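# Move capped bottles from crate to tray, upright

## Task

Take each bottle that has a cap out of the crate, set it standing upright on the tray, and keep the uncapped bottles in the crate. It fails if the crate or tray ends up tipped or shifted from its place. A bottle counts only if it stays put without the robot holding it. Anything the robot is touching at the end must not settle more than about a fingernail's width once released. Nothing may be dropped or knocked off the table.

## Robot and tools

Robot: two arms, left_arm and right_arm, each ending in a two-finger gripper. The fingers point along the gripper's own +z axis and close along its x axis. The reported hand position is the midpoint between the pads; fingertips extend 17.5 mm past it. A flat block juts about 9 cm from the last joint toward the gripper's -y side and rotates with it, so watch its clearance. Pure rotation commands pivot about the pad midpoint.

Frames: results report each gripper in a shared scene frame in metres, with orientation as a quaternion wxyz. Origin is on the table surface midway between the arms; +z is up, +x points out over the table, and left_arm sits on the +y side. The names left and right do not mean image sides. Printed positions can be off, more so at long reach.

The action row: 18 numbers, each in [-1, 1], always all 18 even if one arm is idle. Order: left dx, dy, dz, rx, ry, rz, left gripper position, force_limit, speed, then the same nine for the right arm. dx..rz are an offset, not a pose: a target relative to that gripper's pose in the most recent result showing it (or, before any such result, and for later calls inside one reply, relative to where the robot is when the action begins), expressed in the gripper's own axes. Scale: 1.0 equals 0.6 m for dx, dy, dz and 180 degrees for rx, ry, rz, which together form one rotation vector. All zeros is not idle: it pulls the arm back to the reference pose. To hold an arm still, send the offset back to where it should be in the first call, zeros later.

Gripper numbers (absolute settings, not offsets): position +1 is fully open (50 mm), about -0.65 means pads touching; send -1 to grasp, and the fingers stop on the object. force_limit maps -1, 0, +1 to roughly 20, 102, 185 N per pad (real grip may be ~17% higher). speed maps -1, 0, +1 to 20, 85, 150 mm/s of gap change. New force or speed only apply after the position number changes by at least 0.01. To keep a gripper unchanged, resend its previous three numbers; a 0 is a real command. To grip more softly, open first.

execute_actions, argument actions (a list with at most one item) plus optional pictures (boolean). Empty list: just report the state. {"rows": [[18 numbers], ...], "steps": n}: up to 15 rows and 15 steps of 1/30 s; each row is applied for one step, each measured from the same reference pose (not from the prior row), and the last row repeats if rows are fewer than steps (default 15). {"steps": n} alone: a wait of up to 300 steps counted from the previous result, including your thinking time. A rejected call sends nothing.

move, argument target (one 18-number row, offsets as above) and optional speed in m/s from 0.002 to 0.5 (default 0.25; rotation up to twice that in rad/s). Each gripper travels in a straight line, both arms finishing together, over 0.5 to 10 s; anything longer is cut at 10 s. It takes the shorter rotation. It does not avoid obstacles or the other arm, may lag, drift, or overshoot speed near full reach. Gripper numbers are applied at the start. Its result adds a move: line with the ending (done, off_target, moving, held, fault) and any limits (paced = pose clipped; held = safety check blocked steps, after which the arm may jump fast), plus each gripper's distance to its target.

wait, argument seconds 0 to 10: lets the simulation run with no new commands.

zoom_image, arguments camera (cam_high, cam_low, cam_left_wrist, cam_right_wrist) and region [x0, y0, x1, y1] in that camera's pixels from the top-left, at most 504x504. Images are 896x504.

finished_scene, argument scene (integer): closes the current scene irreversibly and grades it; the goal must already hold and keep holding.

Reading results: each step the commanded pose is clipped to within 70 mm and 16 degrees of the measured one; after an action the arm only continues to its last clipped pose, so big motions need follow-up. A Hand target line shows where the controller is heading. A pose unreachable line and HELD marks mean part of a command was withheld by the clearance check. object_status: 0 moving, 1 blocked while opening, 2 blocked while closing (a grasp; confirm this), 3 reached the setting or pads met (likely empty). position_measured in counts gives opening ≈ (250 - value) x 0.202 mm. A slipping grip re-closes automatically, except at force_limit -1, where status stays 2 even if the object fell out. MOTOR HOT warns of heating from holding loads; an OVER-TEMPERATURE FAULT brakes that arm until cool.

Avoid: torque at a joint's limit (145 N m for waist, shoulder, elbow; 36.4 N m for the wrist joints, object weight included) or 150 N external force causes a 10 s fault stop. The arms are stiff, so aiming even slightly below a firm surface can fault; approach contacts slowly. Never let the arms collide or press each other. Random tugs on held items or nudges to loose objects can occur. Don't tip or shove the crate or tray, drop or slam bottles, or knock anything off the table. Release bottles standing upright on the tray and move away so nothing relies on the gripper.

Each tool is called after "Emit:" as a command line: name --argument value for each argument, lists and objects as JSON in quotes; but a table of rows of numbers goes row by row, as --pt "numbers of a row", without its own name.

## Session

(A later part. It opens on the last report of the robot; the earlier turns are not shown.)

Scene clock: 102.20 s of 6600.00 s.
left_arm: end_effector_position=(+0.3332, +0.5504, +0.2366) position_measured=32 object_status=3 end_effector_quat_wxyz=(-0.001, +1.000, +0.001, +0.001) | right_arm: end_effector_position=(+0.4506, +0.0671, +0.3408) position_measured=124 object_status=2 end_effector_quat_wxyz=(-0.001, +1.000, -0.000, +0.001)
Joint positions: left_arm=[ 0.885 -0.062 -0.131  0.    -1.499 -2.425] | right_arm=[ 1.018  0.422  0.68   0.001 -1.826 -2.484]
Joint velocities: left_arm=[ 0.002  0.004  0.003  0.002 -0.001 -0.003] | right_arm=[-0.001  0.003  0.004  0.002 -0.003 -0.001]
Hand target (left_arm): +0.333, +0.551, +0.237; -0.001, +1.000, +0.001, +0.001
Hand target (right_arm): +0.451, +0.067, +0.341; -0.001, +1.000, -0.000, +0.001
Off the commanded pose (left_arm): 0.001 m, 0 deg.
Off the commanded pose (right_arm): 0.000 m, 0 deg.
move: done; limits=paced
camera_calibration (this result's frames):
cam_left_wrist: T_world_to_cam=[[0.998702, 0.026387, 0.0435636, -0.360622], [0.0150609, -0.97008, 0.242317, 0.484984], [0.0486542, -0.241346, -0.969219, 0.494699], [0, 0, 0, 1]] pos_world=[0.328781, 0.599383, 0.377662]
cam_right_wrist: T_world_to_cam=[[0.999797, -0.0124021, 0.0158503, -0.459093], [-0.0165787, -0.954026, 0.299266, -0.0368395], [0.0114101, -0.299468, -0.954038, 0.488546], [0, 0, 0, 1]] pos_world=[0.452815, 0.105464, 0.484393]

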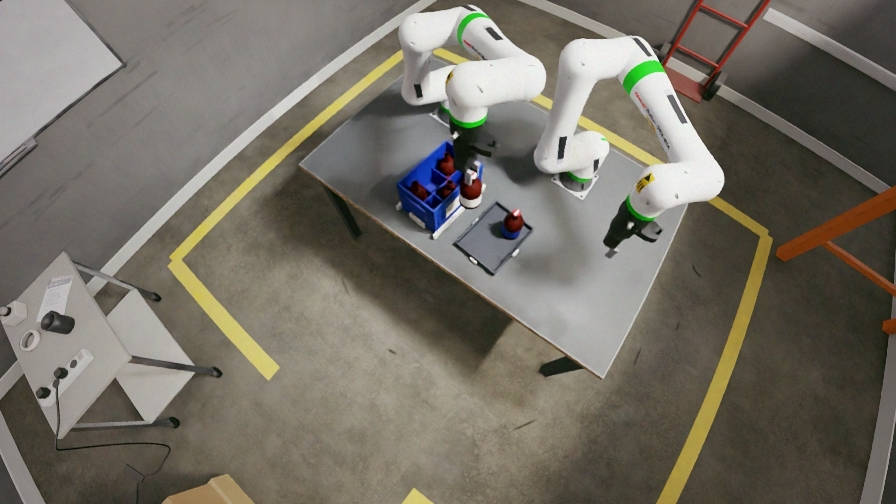

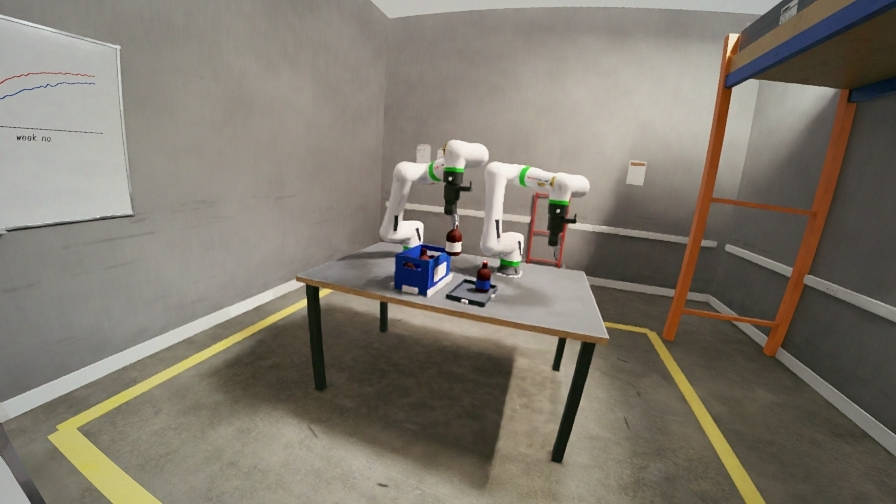

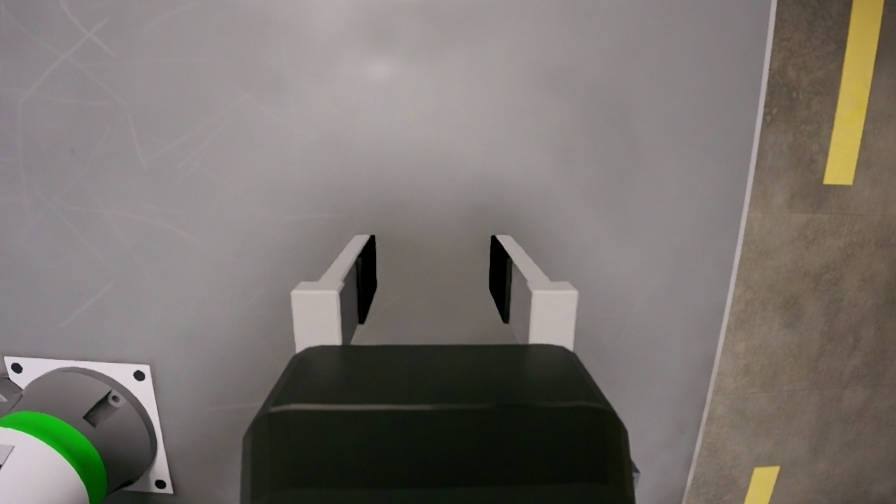

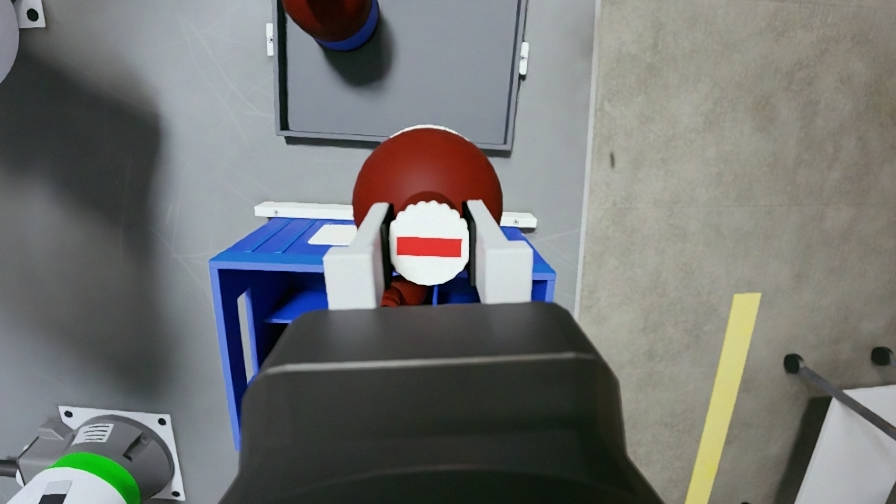

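Emit:
move --target '[0,0,0,0,0,0,0.8,0,-0.5,0.033,-0.138,0.293,0,0,0,-1,0,-0.5]' --speed 0.2

Emit:
zoom_image --camera "cam_low" --region '[445, 255, 500, 308]'

Scene clock: 105.73 s of 6600.00 s.
left_arm: end_effector_position=(+0.3332, +0.5504, +0.2366) position_measured=32 object_status=3 end_effector_quat_wxyz=(-0.001, +1.000, +0.001, +0.001) | right_arm: end_effector_position=(+0.4709, +0.1502, +0.1653) position_measured=124 object_status=2 end_effector_quat_wxyz=(-0.001, +1.000, -0.000, +0.001)
Joint positions: left_arm=[ 0.885 -0.062 -0.131  0.    -1.499 -2.425] | right_arm=[ 1.07   0.587  0.51   0.001 -1.491 -2.537]
Joint velocities: left_arm=[ 0.  0.  0. -0.  0.  0.] | right_arm=[ 0.001  0.002  0.001  0.002  0.002 -0.   ]
Hand target (left_arm): +0.333, +0.550, +0.237; -0.001, +1.000, +0.001, +0.001
Hand target (right_arm): +0.471, +0.150, +0.165; -0.001, +1.000, -0.000, +0.001
Off the commanded pose (left_arm): 0.000 m, 0 deg.
Off the commanded pose (right_arm): 0.000 m, 0 deg.
move: done
camera_calibration (this result's frames):
cam_left_wrist: T_world_to_cam=[[0.998705, 0.0263899, 0.0435056, -0.360592], [0.0150745, -0.970064, 0.242379, 0.484936], [0.0485996, -0.24141, -0.969206, 0.494743], [0, 0, 0, 1]] pos_world=[0.32877, 0.599371, 0.377657]
cam_right_wrist: T_world_to_cam=[[0.999797, -0.0124077, 0.0158939, -0.475617], [-0.0165966, -0.954041, 0.299217, 0.0953011], [0.0114508, -0.29942, -0.954053, 0.345762], [0, 0, 0, 1]] pos_world=[0.473143, 0.188548, 0.308919]

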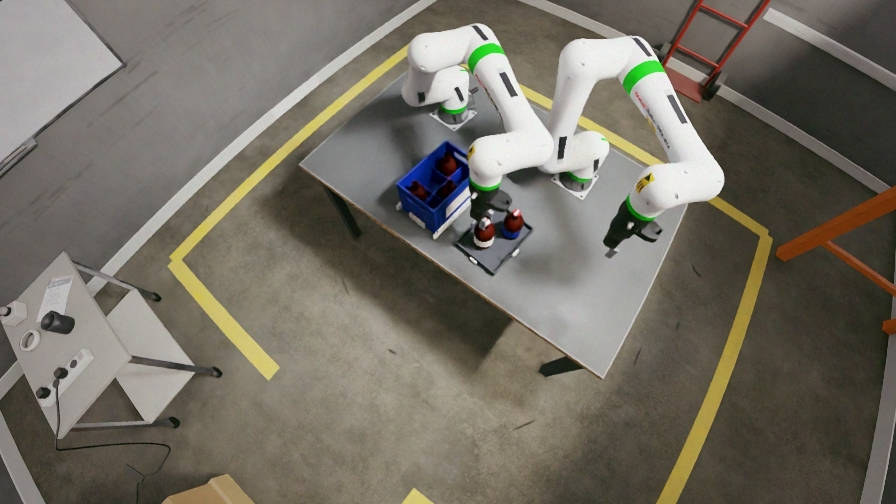

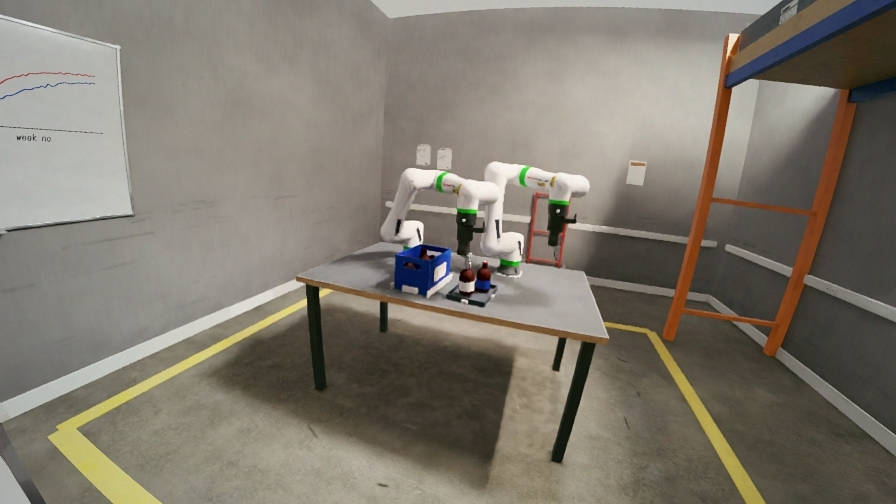

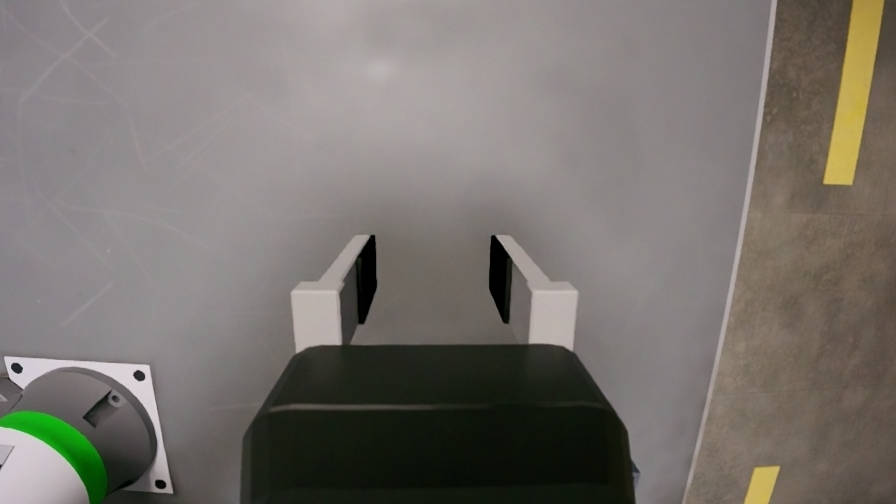

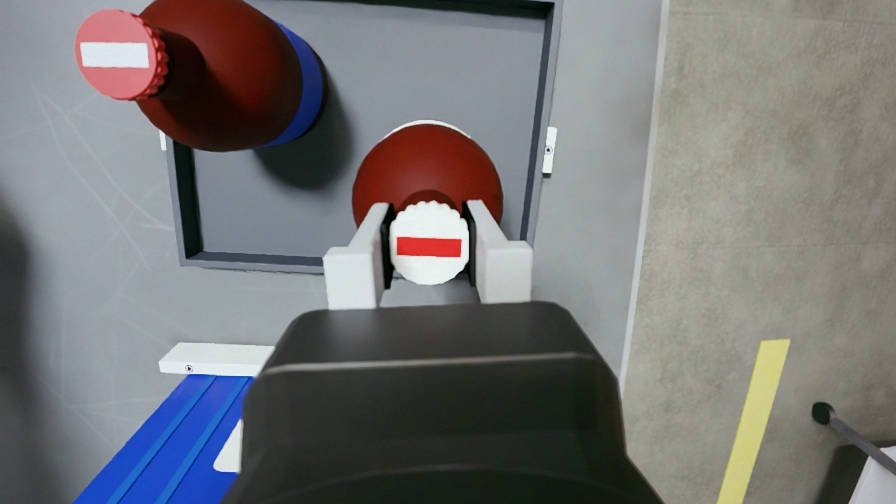

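Region (445, 255, 500, 308) of cam_low's 896x504 image, scaled by 9.164, with more detail than that image has; it fills the top 486 rows of this view, and the rest is white.

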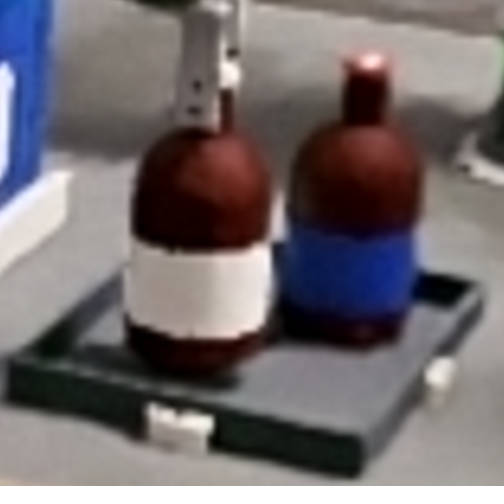

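Emit:
move --target '[0,0,0,0,0,0,0.8,0,-0.5,0,0,0.018,0,0,0,-1,0,-0.5]' --speed 0.03

Emit:
execute_actions --actions '[{"rows":[[0,0,0,0,0,0,0.8,0,-0.5,0,0,0,0,0,0,0.8,0,-0.5]],"steps":10}]'

Scene clock: 108.67 s of 6600.00 s.
left_arm: end_effector_position=(+0.3332, +0.5504, +0.2366) position_measured=32 object_status=3 end_effector_quat_wxyz=(-0.001, +1.000, +0.001, +0.001) | right_arm: end_effector_position=(+0.4709, +0.1503, +0.1547) position_measured=124 object_status=2 end_effector_quat_wxyz=(-0.001, +1.000, -0.000, +0.001)
Joint positions: left_arm=[ 0.885 -0.062 -0.131  0.    -1.499 -2.425] | right_arm=[ 1.07   0.59   0.489  0.001 -1.467 -2.537]
Joint velocities: left_arm=[-0.    -0.001 -0.    -0.    -0.    -0.002] | right_arm=[ 0.     0.    -0.002  0.001  0.003 -0.   ]
Hand target (left_arm): +0.333, +0.550, +0.237; -0.001, +1.000, +0.001, +0.001
Hand target (right_arm): +0.471, +0.150, +0.155; -0.001, +1.000, -0.000, +0.001
Off the commanded pose (left_arm): 0.000 m, 0 deg.
Off the commanded pose (right_arm): 0.000 m, 0 deg.
move: done
camera_calibration (this result's frames):
cam_left_wrist: T_world_to_cam=[[0.998702, 0.0263872, 0.0435634, -0.360622], [0.015061, -0.97008, 0.242317, 0.484984], [0.0486541, -0.241347, -0.969219, 0.494699], [0, 0, 0, 1]] pos_world=[0.328781, 0.599383, 0.377662]
cam_right_wrist: T_world_to_cam=[[0.999798, -0.0123807, 0.0158535, -0.475445], [-0.0165585, -0.954048, 0.299196, 0.0985341], [0.0114208, -0.299398, -0.95406, 0.33561], [0, 0, 0, 1]] pos_world=[0.473148, 0.188601, 0.298248]

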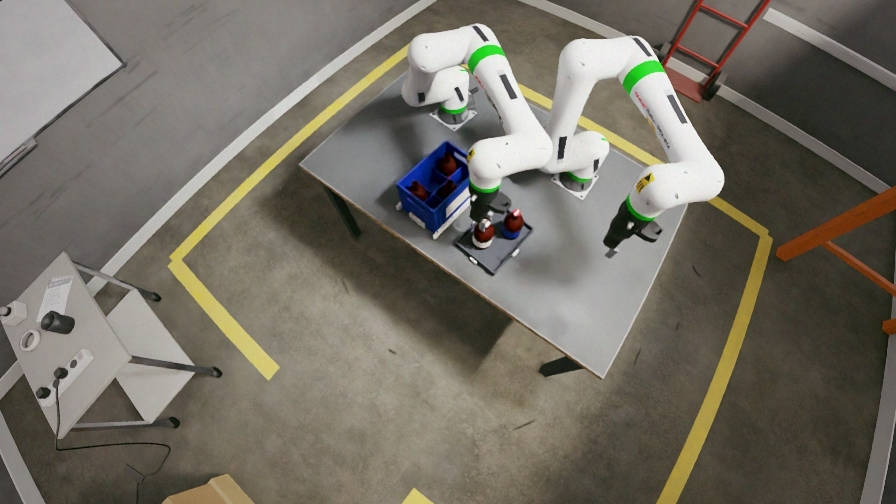

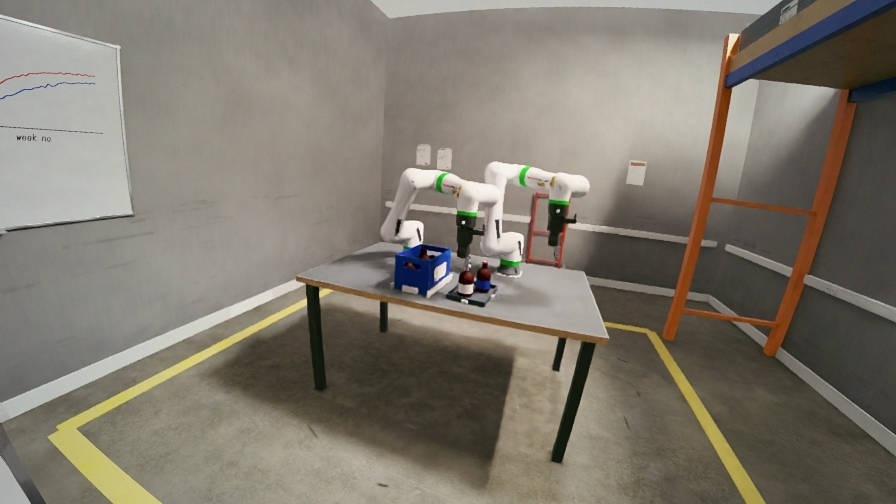

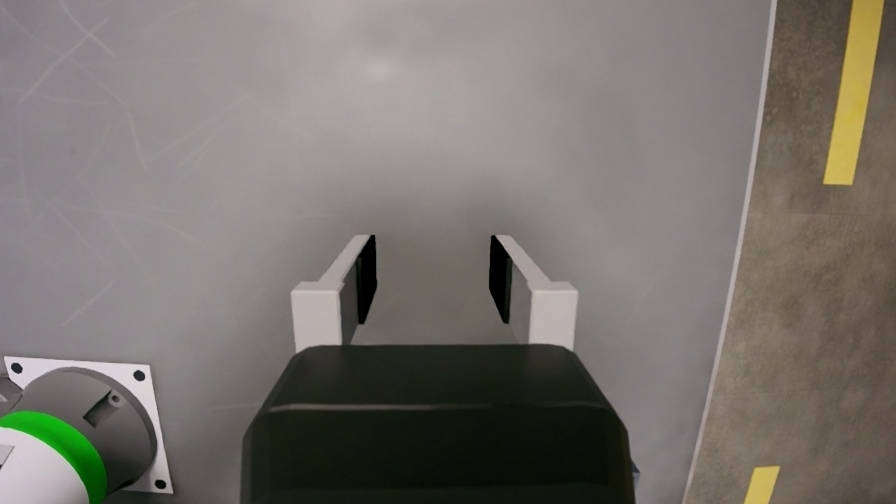

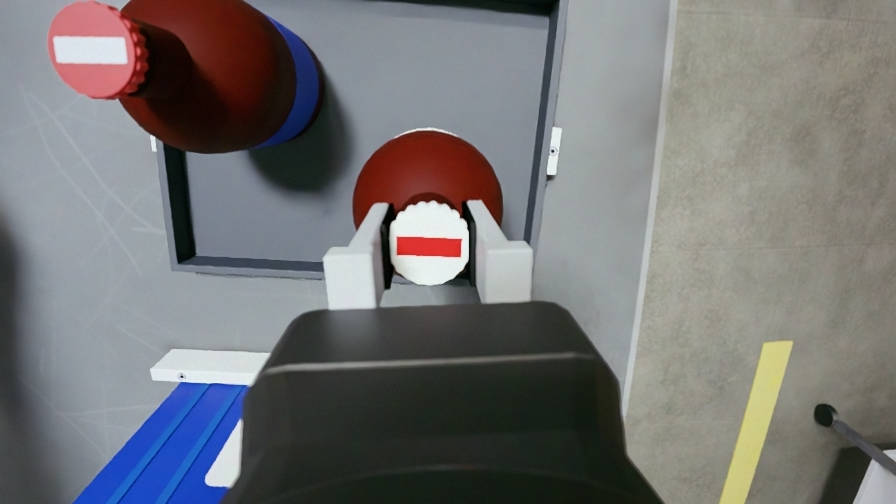

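Scene clock: 109.00 s of 6600.00 s.
left_arm: end_effector_position=(+0.3332, +0.5504, +0.2366) position_measured=32 object_status=3 end_effector_quat_wxyz=(-0.001, +1.000, +0.001, +0.001) | right_arm: end_effector_position=(+0.4709, +0.1503, +0.1546) position_measured=41 object_status=0 end_effector_quat_wxyz=(-0.001, +1.000, -0.000, +0.001)
Joint positions: left_arm=[ 0.885 -0.062 -0.131  0.    -1.499 -2.425] | right_arm=[ 1.07   0.59   0.489  0.001 -1.467 -2.537]
Joint velocities: left_arm=[ 0.     0.    -0.     0.     0.002 -0.   ] | right_arm=[-0.    -0.     0.     0.001 -0.001  0.   ]
Hand target (left_arm): +0.333, +0.550, +0.237; -0.001, +1.000, +0.001, +0.001
Hand target (right_arm): +0.471, +0.150, +0.155; -0.001, +1.000, -0.000, +0.001
Off the commanded pose (left_arm): 0.000 m, 0 deg.
Off the commanded pose (right_arm): 0.000 m, 0 deg.
Steps of this call (steps 1 to 10: all 10 steps of this action). Readings (end_effector_position | what the end effector reports):
1: left_arm (+0.3332, +0.5504, +0.2366) | right_arm (+0.4709, +0.1503, +0.1546) | left_arm position_measured=32 object_status=3 | right_arm position_measured=119 object_status=0
2: left_arm (+0.3332, +0.5504, +0.2366) | right_arm (+0.4709, +0.1503, +0.1546) | left_arm position_measured=32 object_status=3 | right_arm position_measured=110 object_status=0
4: left_arm (+0.3332, +0.5504, +0.2366) | right_arm (+0.4709, +0.1503, +0.1546) | left_arm position_measured=32 object_status=3 | right_arm position_measured=93 object_status=0
8: left_arm (+0.3332, +0.5504, +0.2366) | right_arm (+0.4709, +0.1503, +0.1546) | left_arm position_measured=32 object_status=3 | right_arm position_measured=58 object_status=0
10: the state above
camera_calibration (this result's frames):
cam_left_wrist: T_world_to_cam=[[0.998702, 0.0263873, 0.0435635, -0.360622], [0.0150612, -0.97008, 0.242317, 0.484984], [0.0486542, -0.241346, -0.969219, 0.494699], [0, 0, 0, 1]] pos_world=[0.328781, 0.599383, 0.377662]
cam_right_wrist: T_world_to_cam=[[0.999797, -0.0123808, 0.0158698, -0.475452], [-0.0165631, -0.954055, 0.299173, 0.0985579], [0.0114367, -0.299375, -0.954067, 0.335569], [0, 0, 0, 1]] pos_world=[0.47315, 0.188604, 0.298215]

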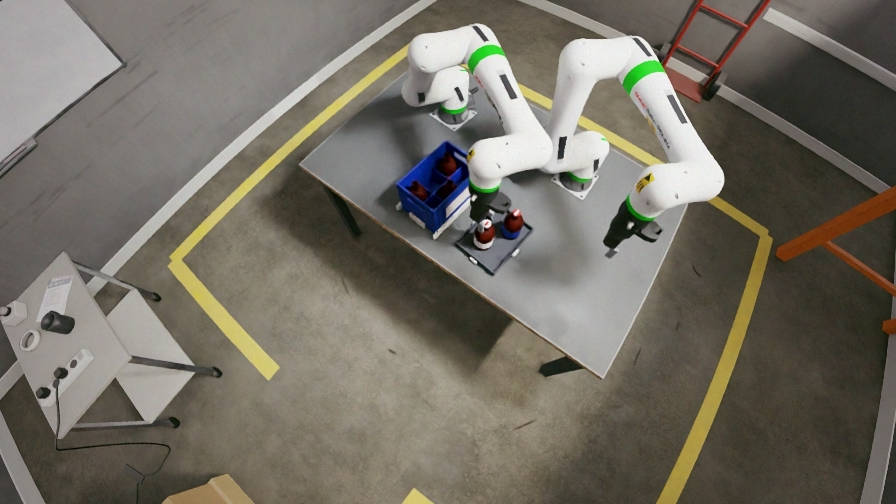

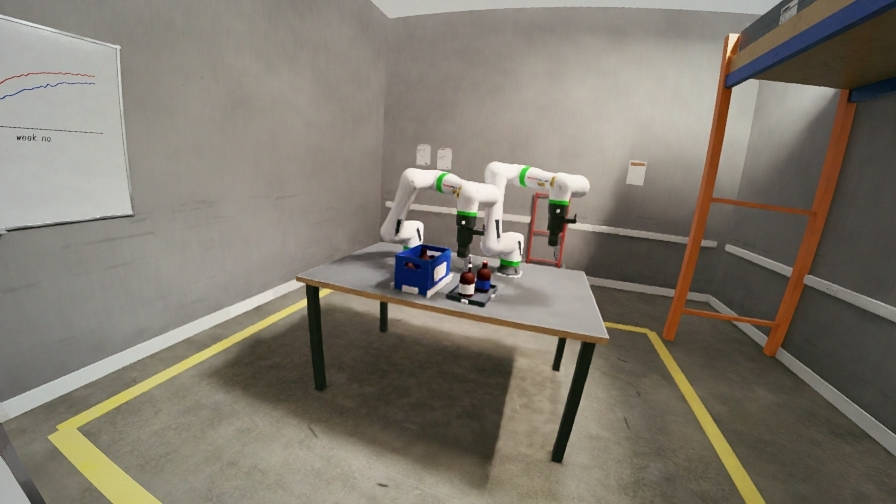

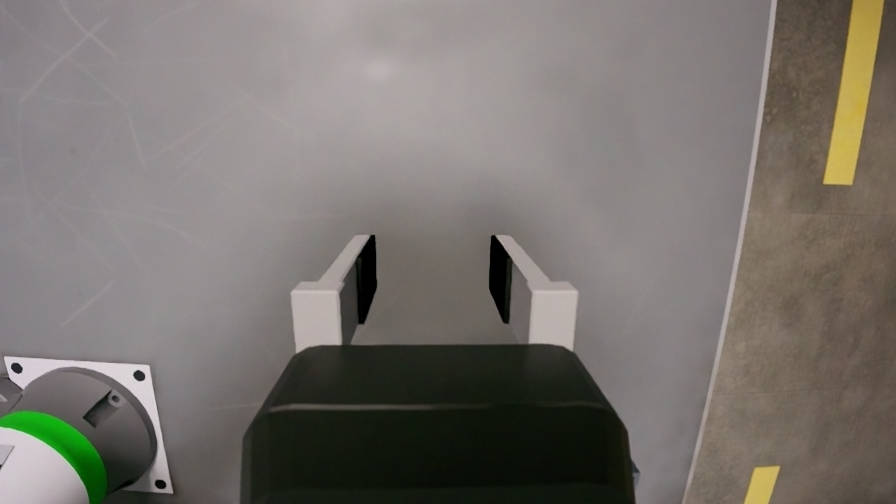

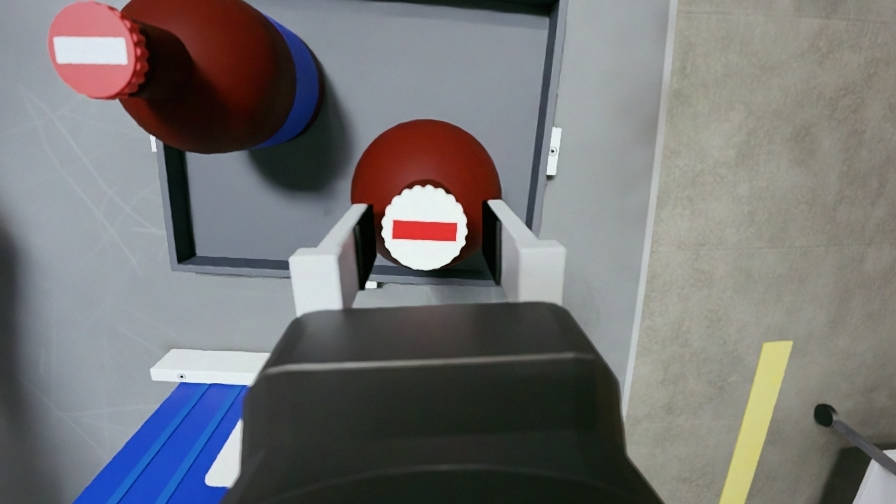

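The bottle is rocking a little; lifting clear.

Emit:
move --target '[0,0,0,0,0,0,0.8,0,-0.5,0,0,-0.1,0,0,0,1,0,-0.5]' --speed 0.2

Emit:
zoom_image --camera "cam_low" --region '[385, 230, 505, 310]'

Scene clock: 111.13 s of 6600.00 s.
left_arm: end_effector_position=(+0.3332, +0.5504, +0.2366) position_measured=32 object_status=3 end_effector_quat_wxyz=(-0.001, +1.000, +0.001, +0.001) | right_arm: end_effector_position=(+0.4707, +0.1502, +0.2145) position_measured=3 object_status=3 end_effector_quat_wxyz=(-0.001, +1.000, -0.000, +0.001)
Joint positions: left_arm=[ 0.885 -0.062 -0.131  0.    -1.499 -2.425] | right_arm=[ 1.071  0.584  0.619  0.001 -1.603 -2.538]
Joint velocities: left_arm=[ 0.     0.    -0.001 -0.    -0.    -0.   ] | right_arm=[-0.    -0.     0.005 -0.001 -0.005  0.003]
Hand target (left_arm): +0.333, +0.550, +0.237; -0.001, +1.000, +0.001, +0.001
Hand target (right_arm): +0.471, +0.150, +0.215; -0.001, +1.000, -0.000, +0.001
Off the commanded pose (left_arm): 0.000 m, 0 deg.
Off the commanded pose (right_arm): 0.000 m, 0 deg.
move: done
camera_calibration (this result's frames):
cam_left_wrist: T_world_to_cam=[[0.998702, 0.026387, 0.0435635, -0.360622], [0.0150609, -0.97008, 0.242317, 0.484984], [0.0486541, -0.241346, -0.969219, 0.494699], [0, 0, 0, 1]] pos_world=[0.328781, 0.599383, 0.377662]
cam_right_wrist: T_world_to_cam=[[0.999796, -0.0124062, 0.0159405, -0.476154], [-0.0166085, -0.954055, 0.29917, 0.0805851], [0.0114966, -0.299374, -0.954067, 0.392645], [0, 0, 0, 1]] pos_world=[0.472881, 0.188523, 0.35809]

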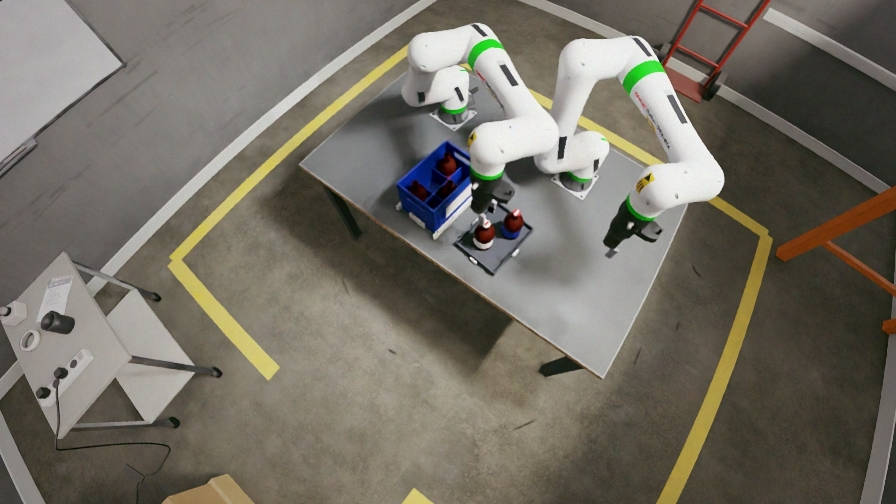

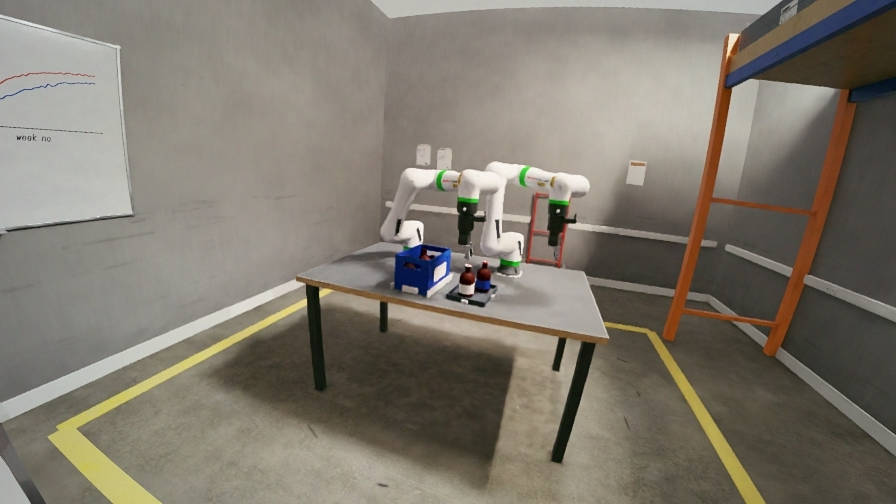

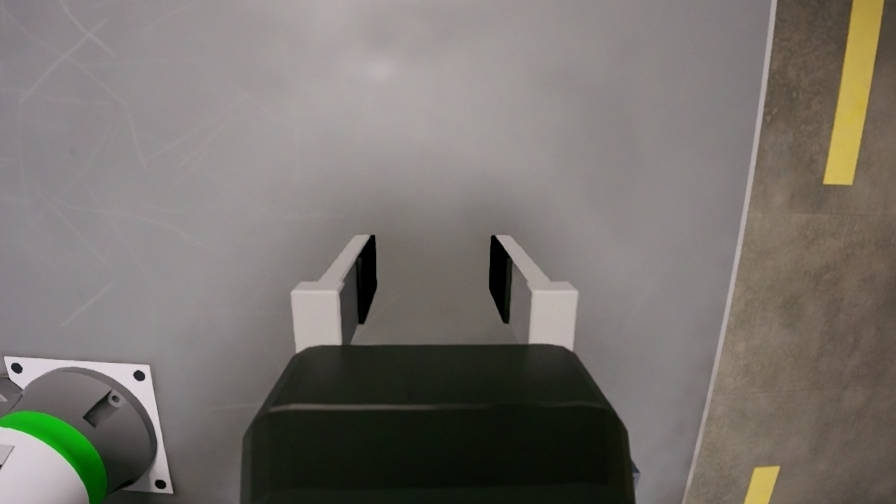

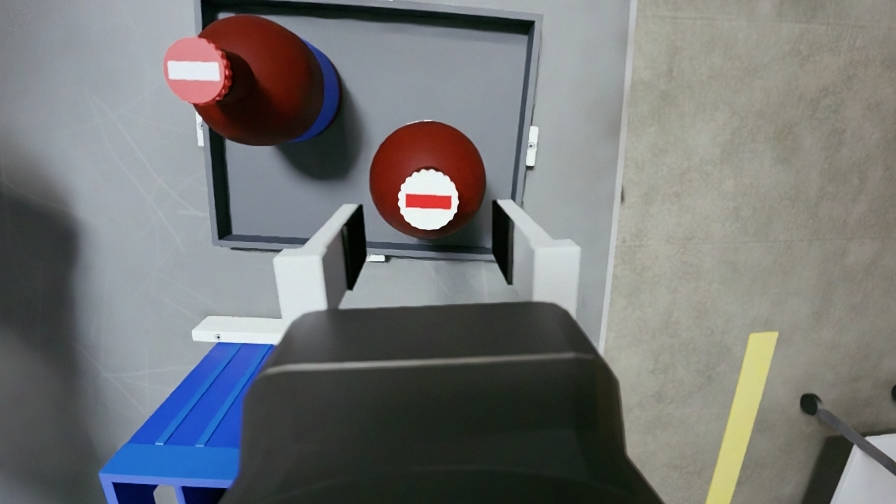

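Region (385, 230, 505, 310) of cam_low's 896x504 image, scaled by 4.200, with more detail than that image has.

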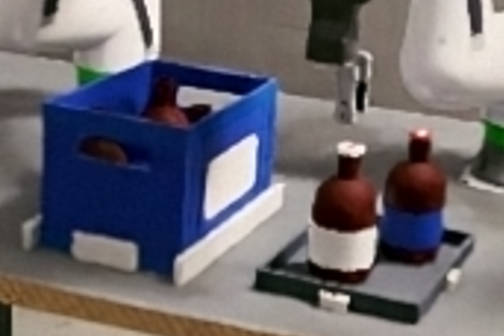

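Emit:
finished_scene --scene 1

The scene is finished: the task was done.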